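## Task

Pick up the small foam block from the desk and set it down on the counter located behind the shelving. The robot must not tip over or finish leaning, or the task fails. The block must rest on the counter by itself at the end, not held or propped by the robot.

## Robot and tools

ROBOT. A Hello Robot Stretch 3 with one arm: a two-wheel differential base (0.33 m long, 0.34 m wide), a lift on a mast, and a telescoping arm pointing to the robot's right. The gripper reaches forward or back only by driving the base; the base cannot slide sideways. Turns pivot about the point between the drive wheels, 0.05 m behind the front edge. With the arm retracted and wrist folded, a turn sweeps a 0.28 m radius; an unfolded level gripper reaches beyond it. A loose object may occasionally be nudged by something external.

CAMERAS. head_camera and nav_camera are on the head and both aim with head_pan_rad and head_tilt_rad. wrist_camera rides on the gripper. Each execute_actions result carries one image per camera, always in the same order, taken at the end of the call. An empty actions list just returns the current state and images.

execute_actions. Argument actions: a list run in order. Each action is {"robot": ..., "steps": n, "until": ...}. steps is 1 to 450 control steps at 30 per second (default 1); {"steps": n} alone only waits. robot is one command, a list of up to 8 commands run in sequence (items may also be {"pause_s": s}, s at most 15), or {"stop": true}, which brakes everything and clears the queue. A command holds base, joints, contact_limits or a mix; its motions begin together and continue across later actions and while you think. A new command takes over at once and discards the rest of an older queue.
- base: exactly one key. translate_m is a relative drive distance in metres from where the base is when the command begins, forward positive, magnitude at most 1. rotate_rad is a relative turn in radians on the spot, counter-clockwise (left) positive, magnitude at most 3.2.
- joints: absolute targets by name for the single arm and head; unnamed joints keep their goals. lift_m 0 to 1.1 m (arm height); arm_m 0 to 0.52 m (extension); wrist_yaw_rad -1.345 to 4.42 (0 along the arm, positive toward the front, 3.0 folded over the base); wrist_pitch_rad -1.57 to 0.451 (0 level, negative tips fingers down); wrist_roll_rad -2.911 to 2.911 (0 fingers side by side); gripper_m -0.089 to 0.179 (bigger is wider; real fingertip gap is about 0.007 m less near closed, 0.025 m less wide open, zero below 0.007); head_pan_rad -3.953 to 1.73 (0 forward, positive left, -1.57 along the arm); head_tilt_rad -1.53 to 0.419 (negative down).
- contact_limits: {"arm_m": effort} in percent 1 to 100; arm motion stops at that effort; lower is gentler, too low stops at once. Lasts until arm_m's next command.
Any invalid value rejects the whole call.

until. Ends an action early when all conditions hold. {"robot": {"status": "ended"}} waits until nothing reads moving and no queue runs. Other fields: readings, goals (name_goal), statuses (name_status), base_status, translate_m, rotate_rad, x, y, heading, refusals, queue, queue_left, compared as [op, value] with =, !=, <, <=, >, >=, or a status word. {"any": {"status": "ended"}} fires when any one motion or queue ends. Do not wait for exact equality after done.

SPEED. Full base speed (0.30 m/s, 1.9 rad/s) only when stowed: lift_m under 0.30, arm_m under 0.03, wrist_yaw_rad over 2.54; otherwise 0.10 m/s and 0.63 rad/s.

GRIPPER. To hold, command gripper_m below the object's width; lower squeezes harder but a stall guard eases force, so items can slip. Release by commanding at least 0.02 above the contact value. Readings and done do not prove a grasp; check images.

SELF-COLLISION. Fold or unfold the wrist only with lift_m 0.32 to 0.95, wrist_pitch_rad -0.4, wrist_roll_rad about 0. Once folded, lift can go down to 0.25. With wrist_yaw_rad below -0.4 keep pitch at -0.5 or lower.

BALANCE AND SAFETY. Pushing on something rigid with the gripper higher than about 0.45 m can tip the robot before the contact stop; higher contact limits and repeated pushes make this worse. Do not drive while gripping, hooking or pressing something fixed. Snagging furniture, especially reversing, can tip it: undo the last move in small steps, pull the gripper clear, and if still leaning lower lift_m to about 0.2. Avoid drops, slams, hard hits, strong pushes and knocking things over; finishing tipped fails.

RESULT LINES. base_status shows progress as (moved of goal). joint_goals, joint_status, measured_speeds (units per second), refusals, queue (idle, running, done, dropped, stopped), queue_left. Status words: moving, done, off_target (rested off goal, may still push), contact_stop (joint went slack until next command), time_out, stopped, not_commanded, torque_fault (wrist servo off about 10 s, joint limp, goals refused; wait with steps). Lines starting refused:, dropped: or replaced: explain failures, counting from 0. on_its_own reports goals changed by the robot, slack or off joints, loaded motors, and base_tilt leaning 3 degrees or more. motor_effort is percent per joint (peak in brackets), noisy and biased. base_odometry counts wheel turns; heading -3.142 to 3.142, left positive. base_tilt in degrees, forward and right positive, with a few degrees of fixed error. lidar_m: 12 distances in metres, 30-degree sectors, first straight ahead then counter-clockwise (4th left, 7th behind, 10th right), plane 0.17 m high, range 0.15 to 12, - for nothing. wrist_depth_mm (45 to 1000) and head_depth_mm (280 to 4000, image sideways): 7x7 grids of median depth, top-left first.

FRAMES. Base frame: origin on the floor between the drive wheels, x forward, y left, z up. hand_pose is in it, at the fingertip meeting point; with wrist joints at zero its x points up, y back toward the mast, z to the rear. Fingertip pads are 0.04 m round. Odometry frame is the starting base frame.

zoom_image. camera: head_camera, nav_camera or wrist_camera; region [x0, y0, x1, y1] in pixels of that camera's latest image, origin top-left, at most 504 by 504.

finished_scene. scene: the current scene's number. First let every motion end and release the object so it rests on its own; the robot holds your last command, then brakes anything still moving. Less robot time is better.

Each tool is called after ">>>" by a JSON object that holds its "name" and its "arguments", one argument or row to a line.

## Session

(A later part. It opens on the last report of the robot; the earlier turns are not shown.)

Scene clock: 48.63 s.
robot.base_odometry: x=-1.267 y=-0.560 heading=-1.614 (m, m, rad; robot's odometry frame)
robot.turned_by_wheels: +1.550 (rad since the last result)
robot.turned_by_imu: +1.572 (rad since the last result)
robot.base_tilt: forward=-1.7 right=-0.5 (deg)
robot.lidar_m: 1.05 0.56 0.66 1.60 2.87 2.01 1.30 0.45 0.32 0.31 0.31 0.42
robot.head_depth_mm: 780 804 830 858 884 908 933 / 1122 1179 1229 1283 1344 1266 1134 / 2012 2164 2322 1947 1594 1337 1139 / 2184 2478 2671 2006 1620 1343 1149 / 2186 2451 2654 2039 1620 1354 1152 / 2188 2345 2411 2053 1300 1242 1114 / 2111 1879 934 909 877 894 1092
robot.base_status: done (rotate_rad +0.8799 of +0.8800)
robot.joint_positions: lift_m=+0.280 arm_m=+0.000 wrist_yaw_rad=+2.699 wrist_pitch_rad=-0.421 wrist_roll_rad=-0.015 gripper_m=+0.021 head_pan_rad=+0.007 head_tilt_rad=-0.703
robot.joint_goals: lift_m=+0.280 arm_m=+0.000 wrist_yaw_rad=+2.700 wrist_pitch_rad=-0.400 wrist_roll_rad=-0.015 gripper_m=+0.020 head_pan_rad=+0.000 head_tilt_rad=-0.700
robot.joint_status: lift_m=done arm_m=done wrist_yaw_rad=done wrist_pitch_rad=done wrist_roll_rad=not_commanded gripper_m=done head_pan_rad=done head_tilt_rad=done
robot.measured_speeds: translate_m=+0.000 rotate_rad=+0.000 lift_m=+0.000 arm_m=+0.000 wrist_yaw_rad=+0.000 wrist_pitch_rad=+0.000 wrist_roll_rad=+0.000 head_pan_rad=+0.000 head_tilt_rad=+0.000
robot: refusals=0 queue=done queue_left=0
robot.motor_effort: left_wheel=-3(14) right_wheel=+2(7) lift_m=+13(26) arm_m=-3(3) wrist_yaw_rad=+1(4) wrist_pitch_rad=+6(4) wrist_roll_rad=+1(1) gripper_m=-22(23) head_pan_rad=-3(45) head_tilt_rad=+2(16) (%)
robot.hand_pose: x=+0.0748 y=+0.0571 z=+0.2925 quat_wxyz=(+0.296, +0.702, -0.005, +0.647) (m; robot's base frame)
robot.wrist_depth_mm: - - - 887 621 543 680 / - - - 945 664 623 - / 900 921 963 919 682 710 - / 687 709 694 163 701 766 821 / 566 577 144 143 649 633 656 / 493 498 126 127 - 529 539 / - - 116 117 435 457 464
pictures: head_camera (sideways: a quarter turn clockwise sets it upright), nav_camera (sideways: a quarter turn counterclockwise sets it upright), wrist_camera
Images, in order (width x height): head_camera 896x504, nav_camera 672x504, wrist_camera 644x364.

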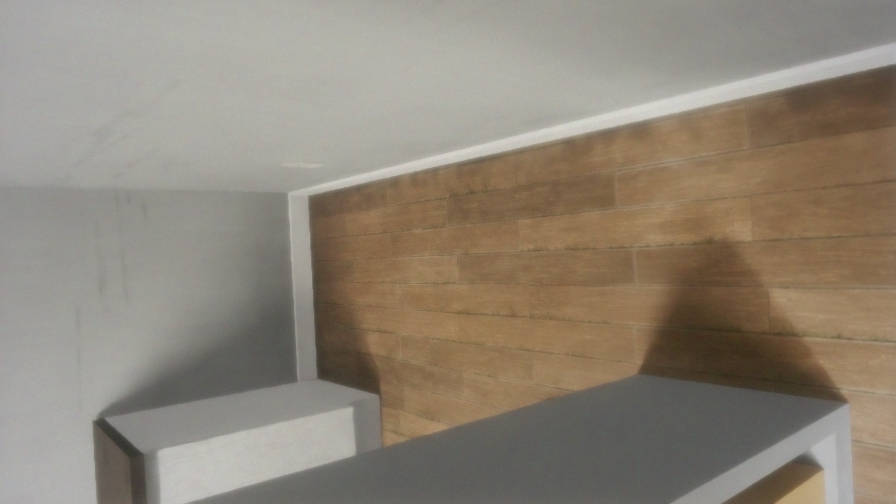

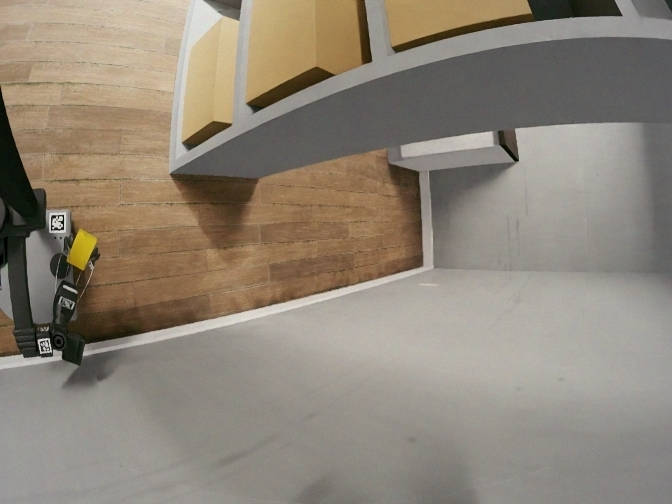

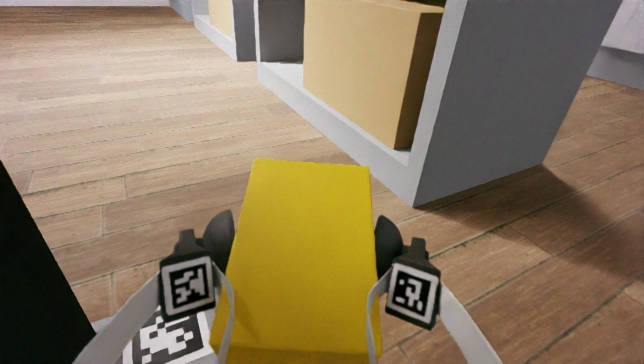

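>>> {"name": "execute_actions", "arguments": {
  "actions": [
    {"robot":[{"base":{"rotate_rad":0.08}},{"base":{"translate_m":1.0}}],"steps":400,"until":{"robot":{"translate_m":[">",0.5]}}},
    {"robot":[{"base":{"translate_m":0.67}},{"base":{"rotate_rad":1.1},"joints":{"head_pan_rad":-0.6,"head_tilt_rad":-0.6}}],"steps":400,"until":{"robot":{"status":"ended"}}}
  ]
}}

Scene clock: 58.83 s.
robot.base_odometry: x=-1.224 y=-1.734 heading=-0.434 (m, m, rad; robot's odometry frame)
robot.turned_by_wheels: +1.180 (rad since the last result)
robot.turned_by_imu: +1.195 (rad since the last result)
robot.base_tilt: forward=-1.7 right=-0.6 (deg)
robot.lidar_m: 1.35 0.74 0.37 0.41 1.03 0.46 0.36 0.36 0.38 0.56 1.41 0.99
robot.head_depth_mm: 1173 1291 1418 1574 1681 1405 1179 / 1234 1350 1459 1672 1738 1412 1183 / 1303 1420 1174 1323 1556 1413 1187 / 1389 1501 1070 1161 1357 1423 1195 / 1476 1594 1143 1274 1511 1437 1201 / 1582 1704 1217 1404 1679 1450 1204 / 1694 1805 1317 1564 1782 1450 1211
robot.base_status: done (rotate_rad +1.0999 of +1.1000)
robot.joint_positions: lift_m=+0.280 arm_m=+0.000 wrist_yaw_rad=+2.699 wrist_pitch_rad=-0.421 wrist_roll_rad=-0.015 gripper_m=+0.021 head_pan_rad=-0.593 head_tilt_rad=-0.606
robot.joint_goals: lift_m=+0.280 arm_m=+0.000 wrist_yaw_rad=+2.700 wrist_pitch_rad=-0.400 wrist_roll_rad=-0.015 gripper_m=+0.020 head_pan_rad=-0.600 head_tilt_rad=-0.600
robot.joint_status: lift_m=done arm_m=done wrist_yaw_rad=done wrist_pitch_rad=done wrist_roll_rad=not_commanded gripper_m=done head_pan_rad=done head_tilt_rad=done
robot.measured_speeds: translate_m=+0.000 rotate_rad=+0.000 lift_m=+0.000 arm_m=+0.000 wrist_yaw_rad=+0.000 wrist_pitch_rad=+0.000 wrist_roll_rad=+0.000 head_pan_rad=+0.000 head_tilt_rad=+0.000
robot: refusals=0 queue=done queue_left=0
robot.motor_effort: left_wheel=-3(13) right_wheel=+2(7) lift_m=+13(13) arm_m=-3(3) wrist_yaw_rad=+2(2) wrist_pitch_rad=+6(6) wrist_roll_rad=+1(1) gripper_m=-23(22) head_pan_rad=-3(35) head_tilt_rad=+3(16) (%)
robot.hand_pose: x=+0.0748 y=+0.0571 z=+0.2925 quat_wxyz=(+0.296, +0.702, -0.005, +0.647) (m; robot's base frame)
robot.wrist_depth_mm: - 509 393 469 704 - - / - 583 428 517 804 - - / 896 674 476 576 928 - - / 698 688 524 162 773 795 821 / 568 579 144 143 654 637 656 / 497 497 126 128 - 532 540 / - - 116 117 433 457 463
pictures: head_camera (sideways: a quarter turn clockwise sets it upright), nav_camera (sideways: a quarter turn counterclockwise sets it upright), wrist_camera
Images, in order (width x height): head_camera 896x504, nav_camera 672x504, wrist_camera 644x364.

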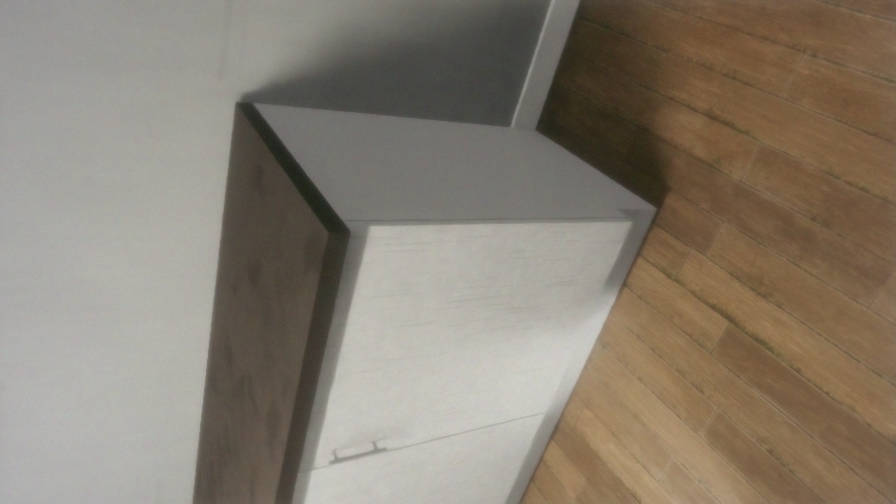

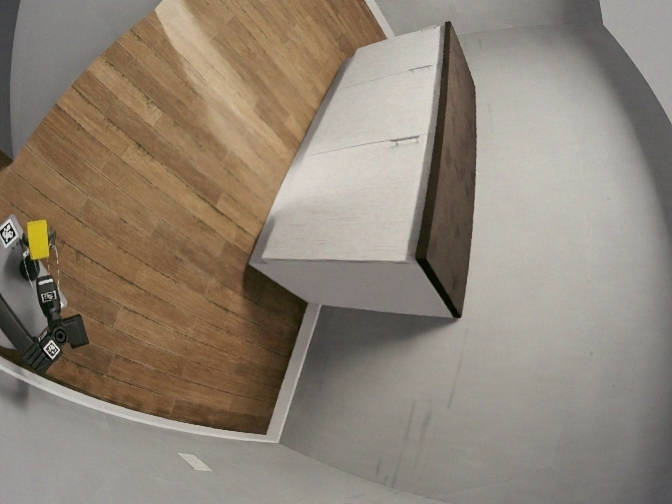

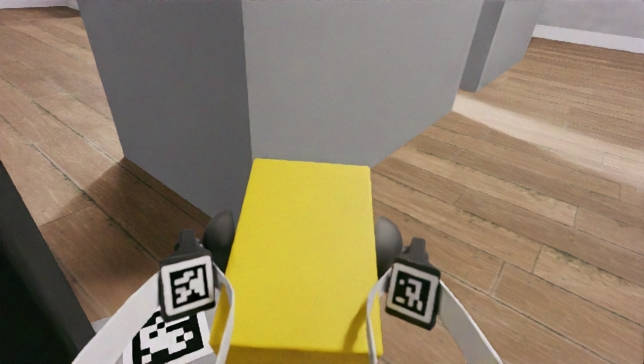

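>>> {"name": "execute_actions", "arguments": {
  "actions": [
    {"robot":{"base":{"translate_m":0.8}},"steps":400,"until":{"robot":{"translate_m":[">",0.55]}}},
    {"robot":{"joints":{"lift_m":1.03,"head_pan_rad":-1.57,"head_tilt_rad":-0.6}},"steps":400,"until":{"robot":{"base_status":["!=","moving"],"lift_m":[">",0.4]}}},
    {"robot":{"base":{"rotate_rad":0.41},"joints":{"wrist_yaw_rad":0}},"steps":400,"until":{"robot":{"wrist_yaw_rad":["<",0.5]}}},
    {"robot":{"joints":{"wrist_pitch_rad":-0.7,"arm_m":0.08}},"steps":400,"until":{"robot":{"status":"ended"}}}
  ]
}}

Scene clock: 69.57 s.
robot.base_odometry: x=-0.498 y=-2.070 heading=-0.024 (m, m, rad; robot's odometry frame)
robot.turned_by_wheels: +0.410 (rad since the last result)
robot.turned_by_imu: +0.415 (rad since the last result)
robot.base_tilt: forward=-1.7 right=-0.5 (deg)
robot.lidar_m: 2.66 0.93 0.61 0.59 0.61 1.13 1.08 1.12 0.54 0.52 0.54 0.73
robot.head_depth_mm: 902 972 - - 717 1331 1176 / 901 982 - - 697 793 993 / 902 1001 - - - 794 989 / 898 1000 1007 664 678 792 985 / 900 999 1018 699 661 791 982 / 894 994 1029 702 660 789 981 / 895 993 1042 710 659 786 977
robot.base_status: done (rotate_rad +0.4099 of +0.4100)
robot.joint_positions: lift_m=+1.030 arm_m=+0.080 wrist_yaw_rad=+0.002 wrist_pitch_rad=-0.714 wrist_roll_rad=-0.015 gripper_m=+0.021 head_pan_rad=-1.563 head_tilt_rad=-0.606
robot.joint_goals: lift_m=+1.030 arm_m=+0.080 wrist_yaw_rad=+0.000 wrist_pitch_rad=-0.700 wrist_roll_rad=-0.015 gripper_m=+0.020 head_pan_rad=-1.570 head_tilt_rad=-0.600
robot.joint_status: lift_m=done arm_m=done wrist_yaw_rad=done wrist_pitch_rad=done wrist_roll_rad=not_commanded gripper_m=done head_pan_rad=done head_tilt_rad=done
robot.measured_speeds: translate_m=+0.000 rotate_rad=+0.000 lift_m=+0.000 arm_m=+0.000 wrist_yaw_rad=+0.000 wrist_pitch_rad=+0.000 wrist_roll_rad=+0.000 head_pan_rad=+0.000 head_tilt_rad=+0.000
robot: refusals=0 queue=done queue_left=0
robot.motor_effort: left_wheel=-3(9) right_wheel=+2(7) lift_m=+28(29) arm_m=+2(2) wrist_yaw_rad=-1(3) wrist_pitch_rad=+4(8) wrist_roll_rad=+1(1) gripper_m=-23(22) head_pan_rad=-4(43) head_tilt_rad=+2(3) (%)
robot.hand_pose: x=-0.0213 y=-0.4026 z=+0.9823 quat_wxyz=(+0.668, +0.250, -0.657, -0.245) (m; robot's base frame)
robot.wrist_depth_mm: 420 433 450 469 490 827 820 / 357 360 375 386 400 908 951 / 307 312 320 328 337 - - / 282 286 285 163 301 314 - / 377 382 144 143 381 - - / 492 470 126 128 - - - / 682 727 118 117 - - -
pictures: head_camera (sideways: a quarter turn clockwise sets it upright), nav_camera (sideways: a quarter turn counterclockwise sets it upright), wrist_camera
Images, in order (width x height): head_camera 896x504, nav_camera 672x504, wrist_camera 644x364.

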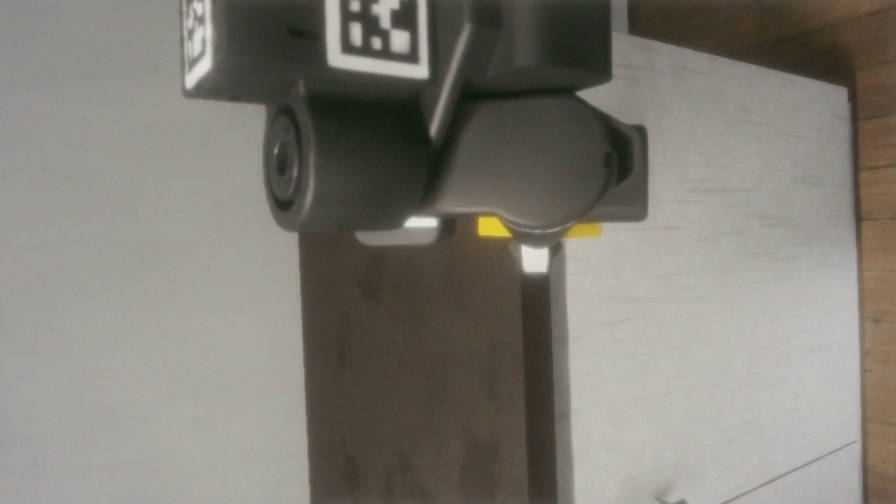

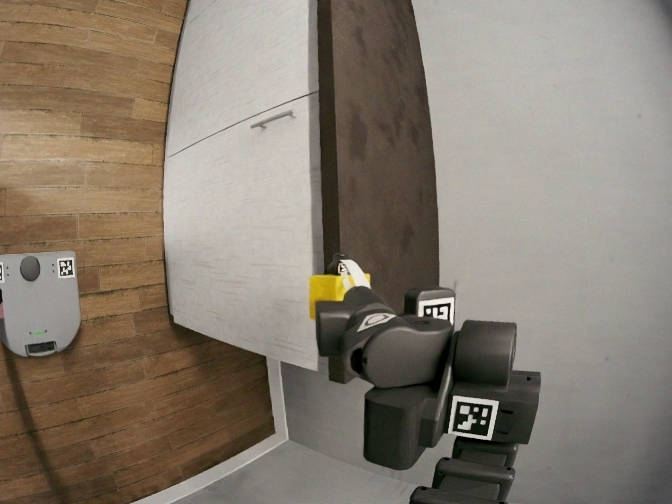

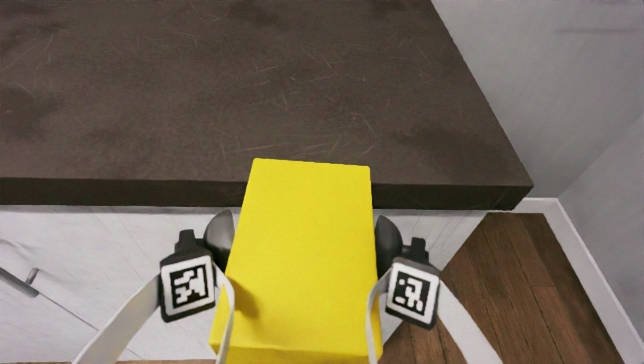

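>>> {"name": "execute_actions", "arguments": {
  "actions": [
    {"robot":{"base":{"translate_m":0.1},"joints":{"arm_m":0.36}},"steps":400,"until":{"robot":{"arm_m":[">",0.3]}}},
    {"robot":{"joints":{"lift_m":0.995}},"steps":400,"until":{"robot":{"status":"ended"}}}
  ]
}}

Scene clock: 73.20 s.
robot.base_odometry: x=-0.398 y=-2.072 heading=-0.024 (m, m, rad; robot's odometry frame)
robot.turned_by_wheels: +0.000 (rad since the last result)
robot.turned_by_imu: -0.001 (rad since the last result)
robot.base_tilt: forward=-1.7 right=-0.5 (deg)
robot.lidar_m: 2.56 0.86 0.61 0.59 0.61 1.23 1.18 1.22 0.54 0.52 0.53 0.72
robot.head_depth_mm: 898 976 - 672 664 794 1100 / 901 967 917 680 664 792 987 / 898 967 - 663 662 790 985 / 897 980 1005 670 659 788 981 / 896 998 1012 699 658 786 977 / 897 994 1025 704 658 783 977 / 895 992 1039 709 654 782 971
robot.base_status: done (translate_m +0.1000 of +0.1000)
robot.joint_positions: lift_m=+0.995 arm_m=+0.360 wrist_yaw_rad=+0.001 wrist_pitch_rad=-0.714 wrist_roll_rad=-0.015 gripper_m=+0.021 head_pan_rad=-1.563 head_tilt_rad=-0.606
robot.joint_goals: lift_m=+0.995 arm_m=+0.360 wrist_yaw_rad=+0.000 wrist_pitch_rad=-0.700 wrist_roll_rad=-0.015 gripper_m=+0.020 head_pan_rad=-1.570 head_tilt_rad=-0.600
robot.joint_status: lift_m=done arm_m=done wrist_yaw_rad=done wrist_pitch_rad=done wrist_roll_rad=not_commanded gripper_m=done head_pan_rad=done head_tilt_rad=done
robot.measured_speeds: translate_m=+0.000 rotate_rad=+0.000 lift_m=+0.000 arm_m=+0.000 wrist_yaw_rad=+0.000 wrist_pitch_rad=+0.000 wrist_roll_rad=+0.000 head_pan_rad=+0.000 head_tilt_rad=+0.000
robot: refusals=0 queue=done queue_left=0
robot.motor_effort: left_wheel=-3(5) right_wheel=+2(5) lift_m=+13(27) arm_m=+2(2) wrist_yaw_rad=-1(1) wrist_pitch_rad=+4(4) wrist_roll_rad=+1(1) gripper_m=-22(22) head_pan_rad=-3(4) head_tilt_rad=+3(3) (%)
robot.hand_pose: x=-0.0214 y=-0.6826 z=+0.9482 quat_wxyz=(+0.668, +0.249, -0.657, -0.245) (m; robot's base frame)
robot.wrist_depth_mm: 353 366 378 389 407 423 534 / 299 305 314 325 332 343 577 / 255 261 267 274 281 289 297 / 225 229 227 162 244 251 256 / 200 205 144 143 220 220 224 / 181 186 126 127 - 196 201 / 165 167 119 117 172 178 180
pictures: head_camera (sideways: a quarter turn clockwise sets it upright), nav_camera (sideways: a quarter turn counterclockwise sets it upright), wrist_camera
Images, in order (width x height): head_camera 896x504, nav_camera 672x504, wrist_camera 644x364.

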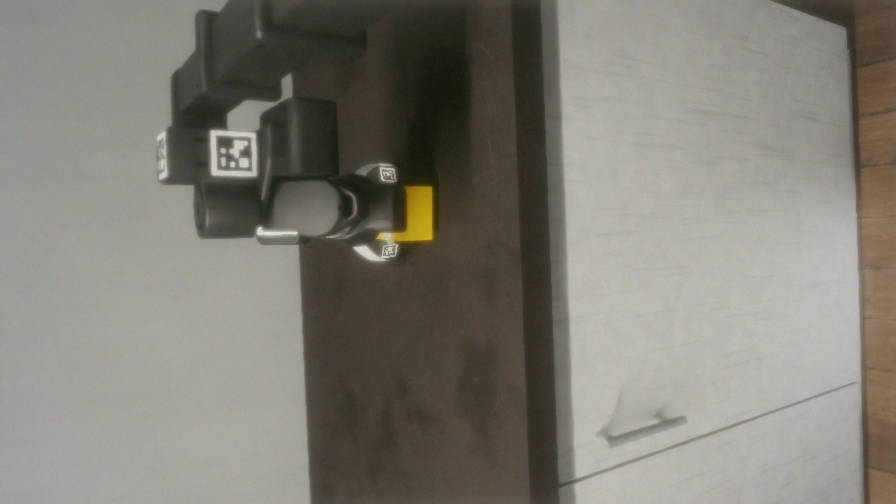

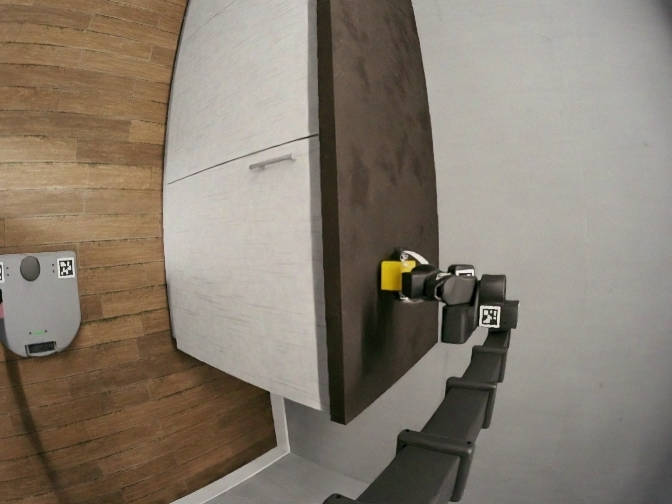

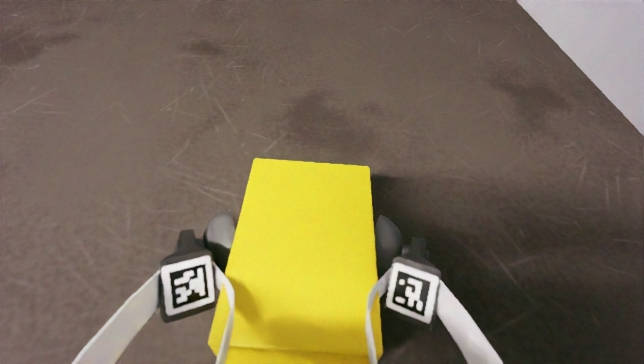

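>>> {"name": "execute_actions", "arguments": {
  "actions": [
    {"robot":[{"joints":{"lift_m":0.982}},{"joints":{"gripper_m":0.13}},{"joints":{"lift_m":1.05}}],"steps":400,"until":{"robot":{"status":"ended"}}}
  ]
}}

Scene clock: 77.10 s.
robot.base_odometry: x=-0.398 y=-2.072 heading=-0.024 (m, m, rad; robot's odometry frame)
robot.turned_by_wheels: +0.000 (rad since the last result)
robot.turned_by_imu: -0.001 (rad since the last result)
robot.base_tilt: forward=-1.8 right=-0.5 (deg)
robot.lidar_m: 2.56 0.85 0.61 0.59 0.61 1.23 1.18 1.22 0.54 0.52 0.54 0.72
robot.head_depth_mm: 888 1045 1039 674 663 796 1102 / 885 984 981 680 662 792 988 / 886 - 880 680 661 790 985 / 898 998 972 683 660 787 983 / 896 997 1016 695 659 785 978 / 895 992 1028 701 656 785 975 / 892 996 1040 707 655 783 972
robot.base_status: done (translate_m +0.1000 of +0.1000)
robot.joint_positions: lift_m=+1.050 arm_m=+0.360 wrist_yaw_rad=+0.001 wrist_pitch_rad=-0.714 wrist_roll_rad=-0.015 gripper_m=+0.130 head_pan_rad=-1.563 head_tilt_rad=-0.606
robot.joint_goals: lift_m=+1.050 arm_m=+0.360 wrist_yaw_rad=+0.000 wrist_pitch_rad=-0.700 wrist_roll_rad=-0.015 gripper_m=+0.130 head_pan_rad=-1.570 head_tilt_rad=-0.600
robot.joint_status: lift_m=done arm_m=done wrist_yaw_rad=done wrist_pitch_rad=done wrist_roll_rad=not_commanded gripper_m=done head_pan_rad=done head_tilt_rad=done
robot.measured_speeds: translate_m=+0.000 rotate_rad=+0.000 lift_m=+0.000 arm_m=+0.000 wrist_yaw_rad=+0.000 wrist_pitch_rad=+0.000 wrist_roll_rad=+0.000 head_pan_rad=+0.000 head_tilt_rad=+0.000
robot: refusals=0 queue=done queue_left=0
robot.motor_effort: left_wheel=-3(3) right_wheel=+2(2) lift_m=+28(29) arm_m=+2(2) wrist_yaw_rad=+0(1) wrist_pitch_rad=+4(4) wrist_roll_rad=+1(1) gripper_m=+0(89) head_pan_rad=-4(3) head_tilt_rad=+3(3) (%)
robot.hand_pose: x=-0.0214 y=-0.6825 z=+1.0022 quat_wxyz=(+0.668, +0.249, -0.657, -0.245) (m; robot's base frame)
robot.wrist_depth_mm: 460 472 488 492 502 515 530 / 385 394 406 421 430 456 603 / 332 337 347 354 366 375 694 / 291 298 304 309 316 325 347 / 260 270 269 223 280 286 292 / 236 - 236 200 250 261 260 / 210 215 215 181 226 225 234
pictures: head_camera (sideways: a quarter turn clockwise sets it upright), nav_camera (sideways: a quarter turn counterclockwise sets it upright), wrist_camera
Images, in order (width x height): head_camera 896x504, nav_camera 672x504, wrist_camera 644x364.

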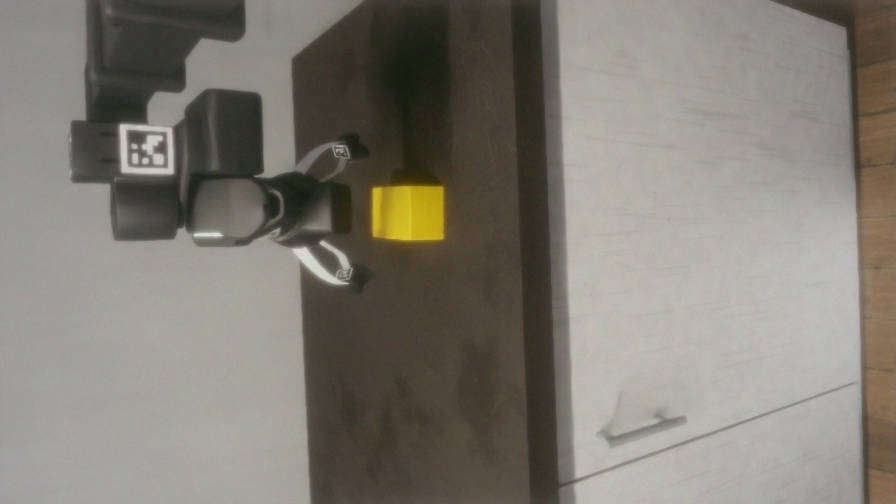

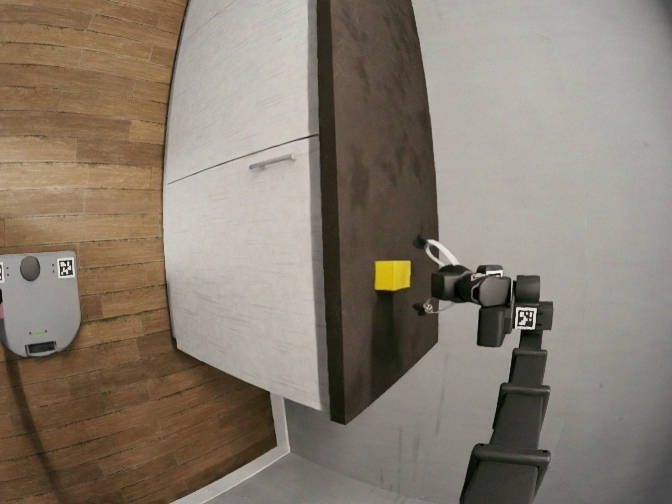

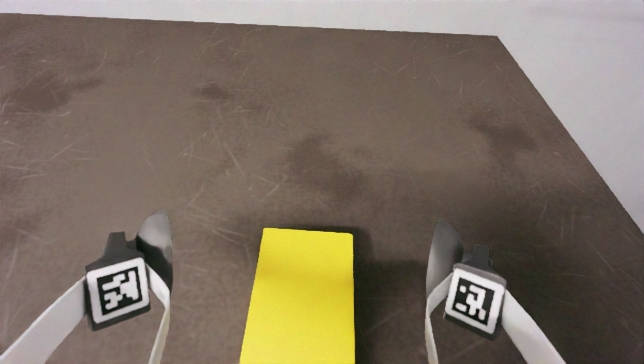

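>>> {"name": "finished_scene", "arguments": {
  "scene": 1
}}

The scene is finished: the task was done.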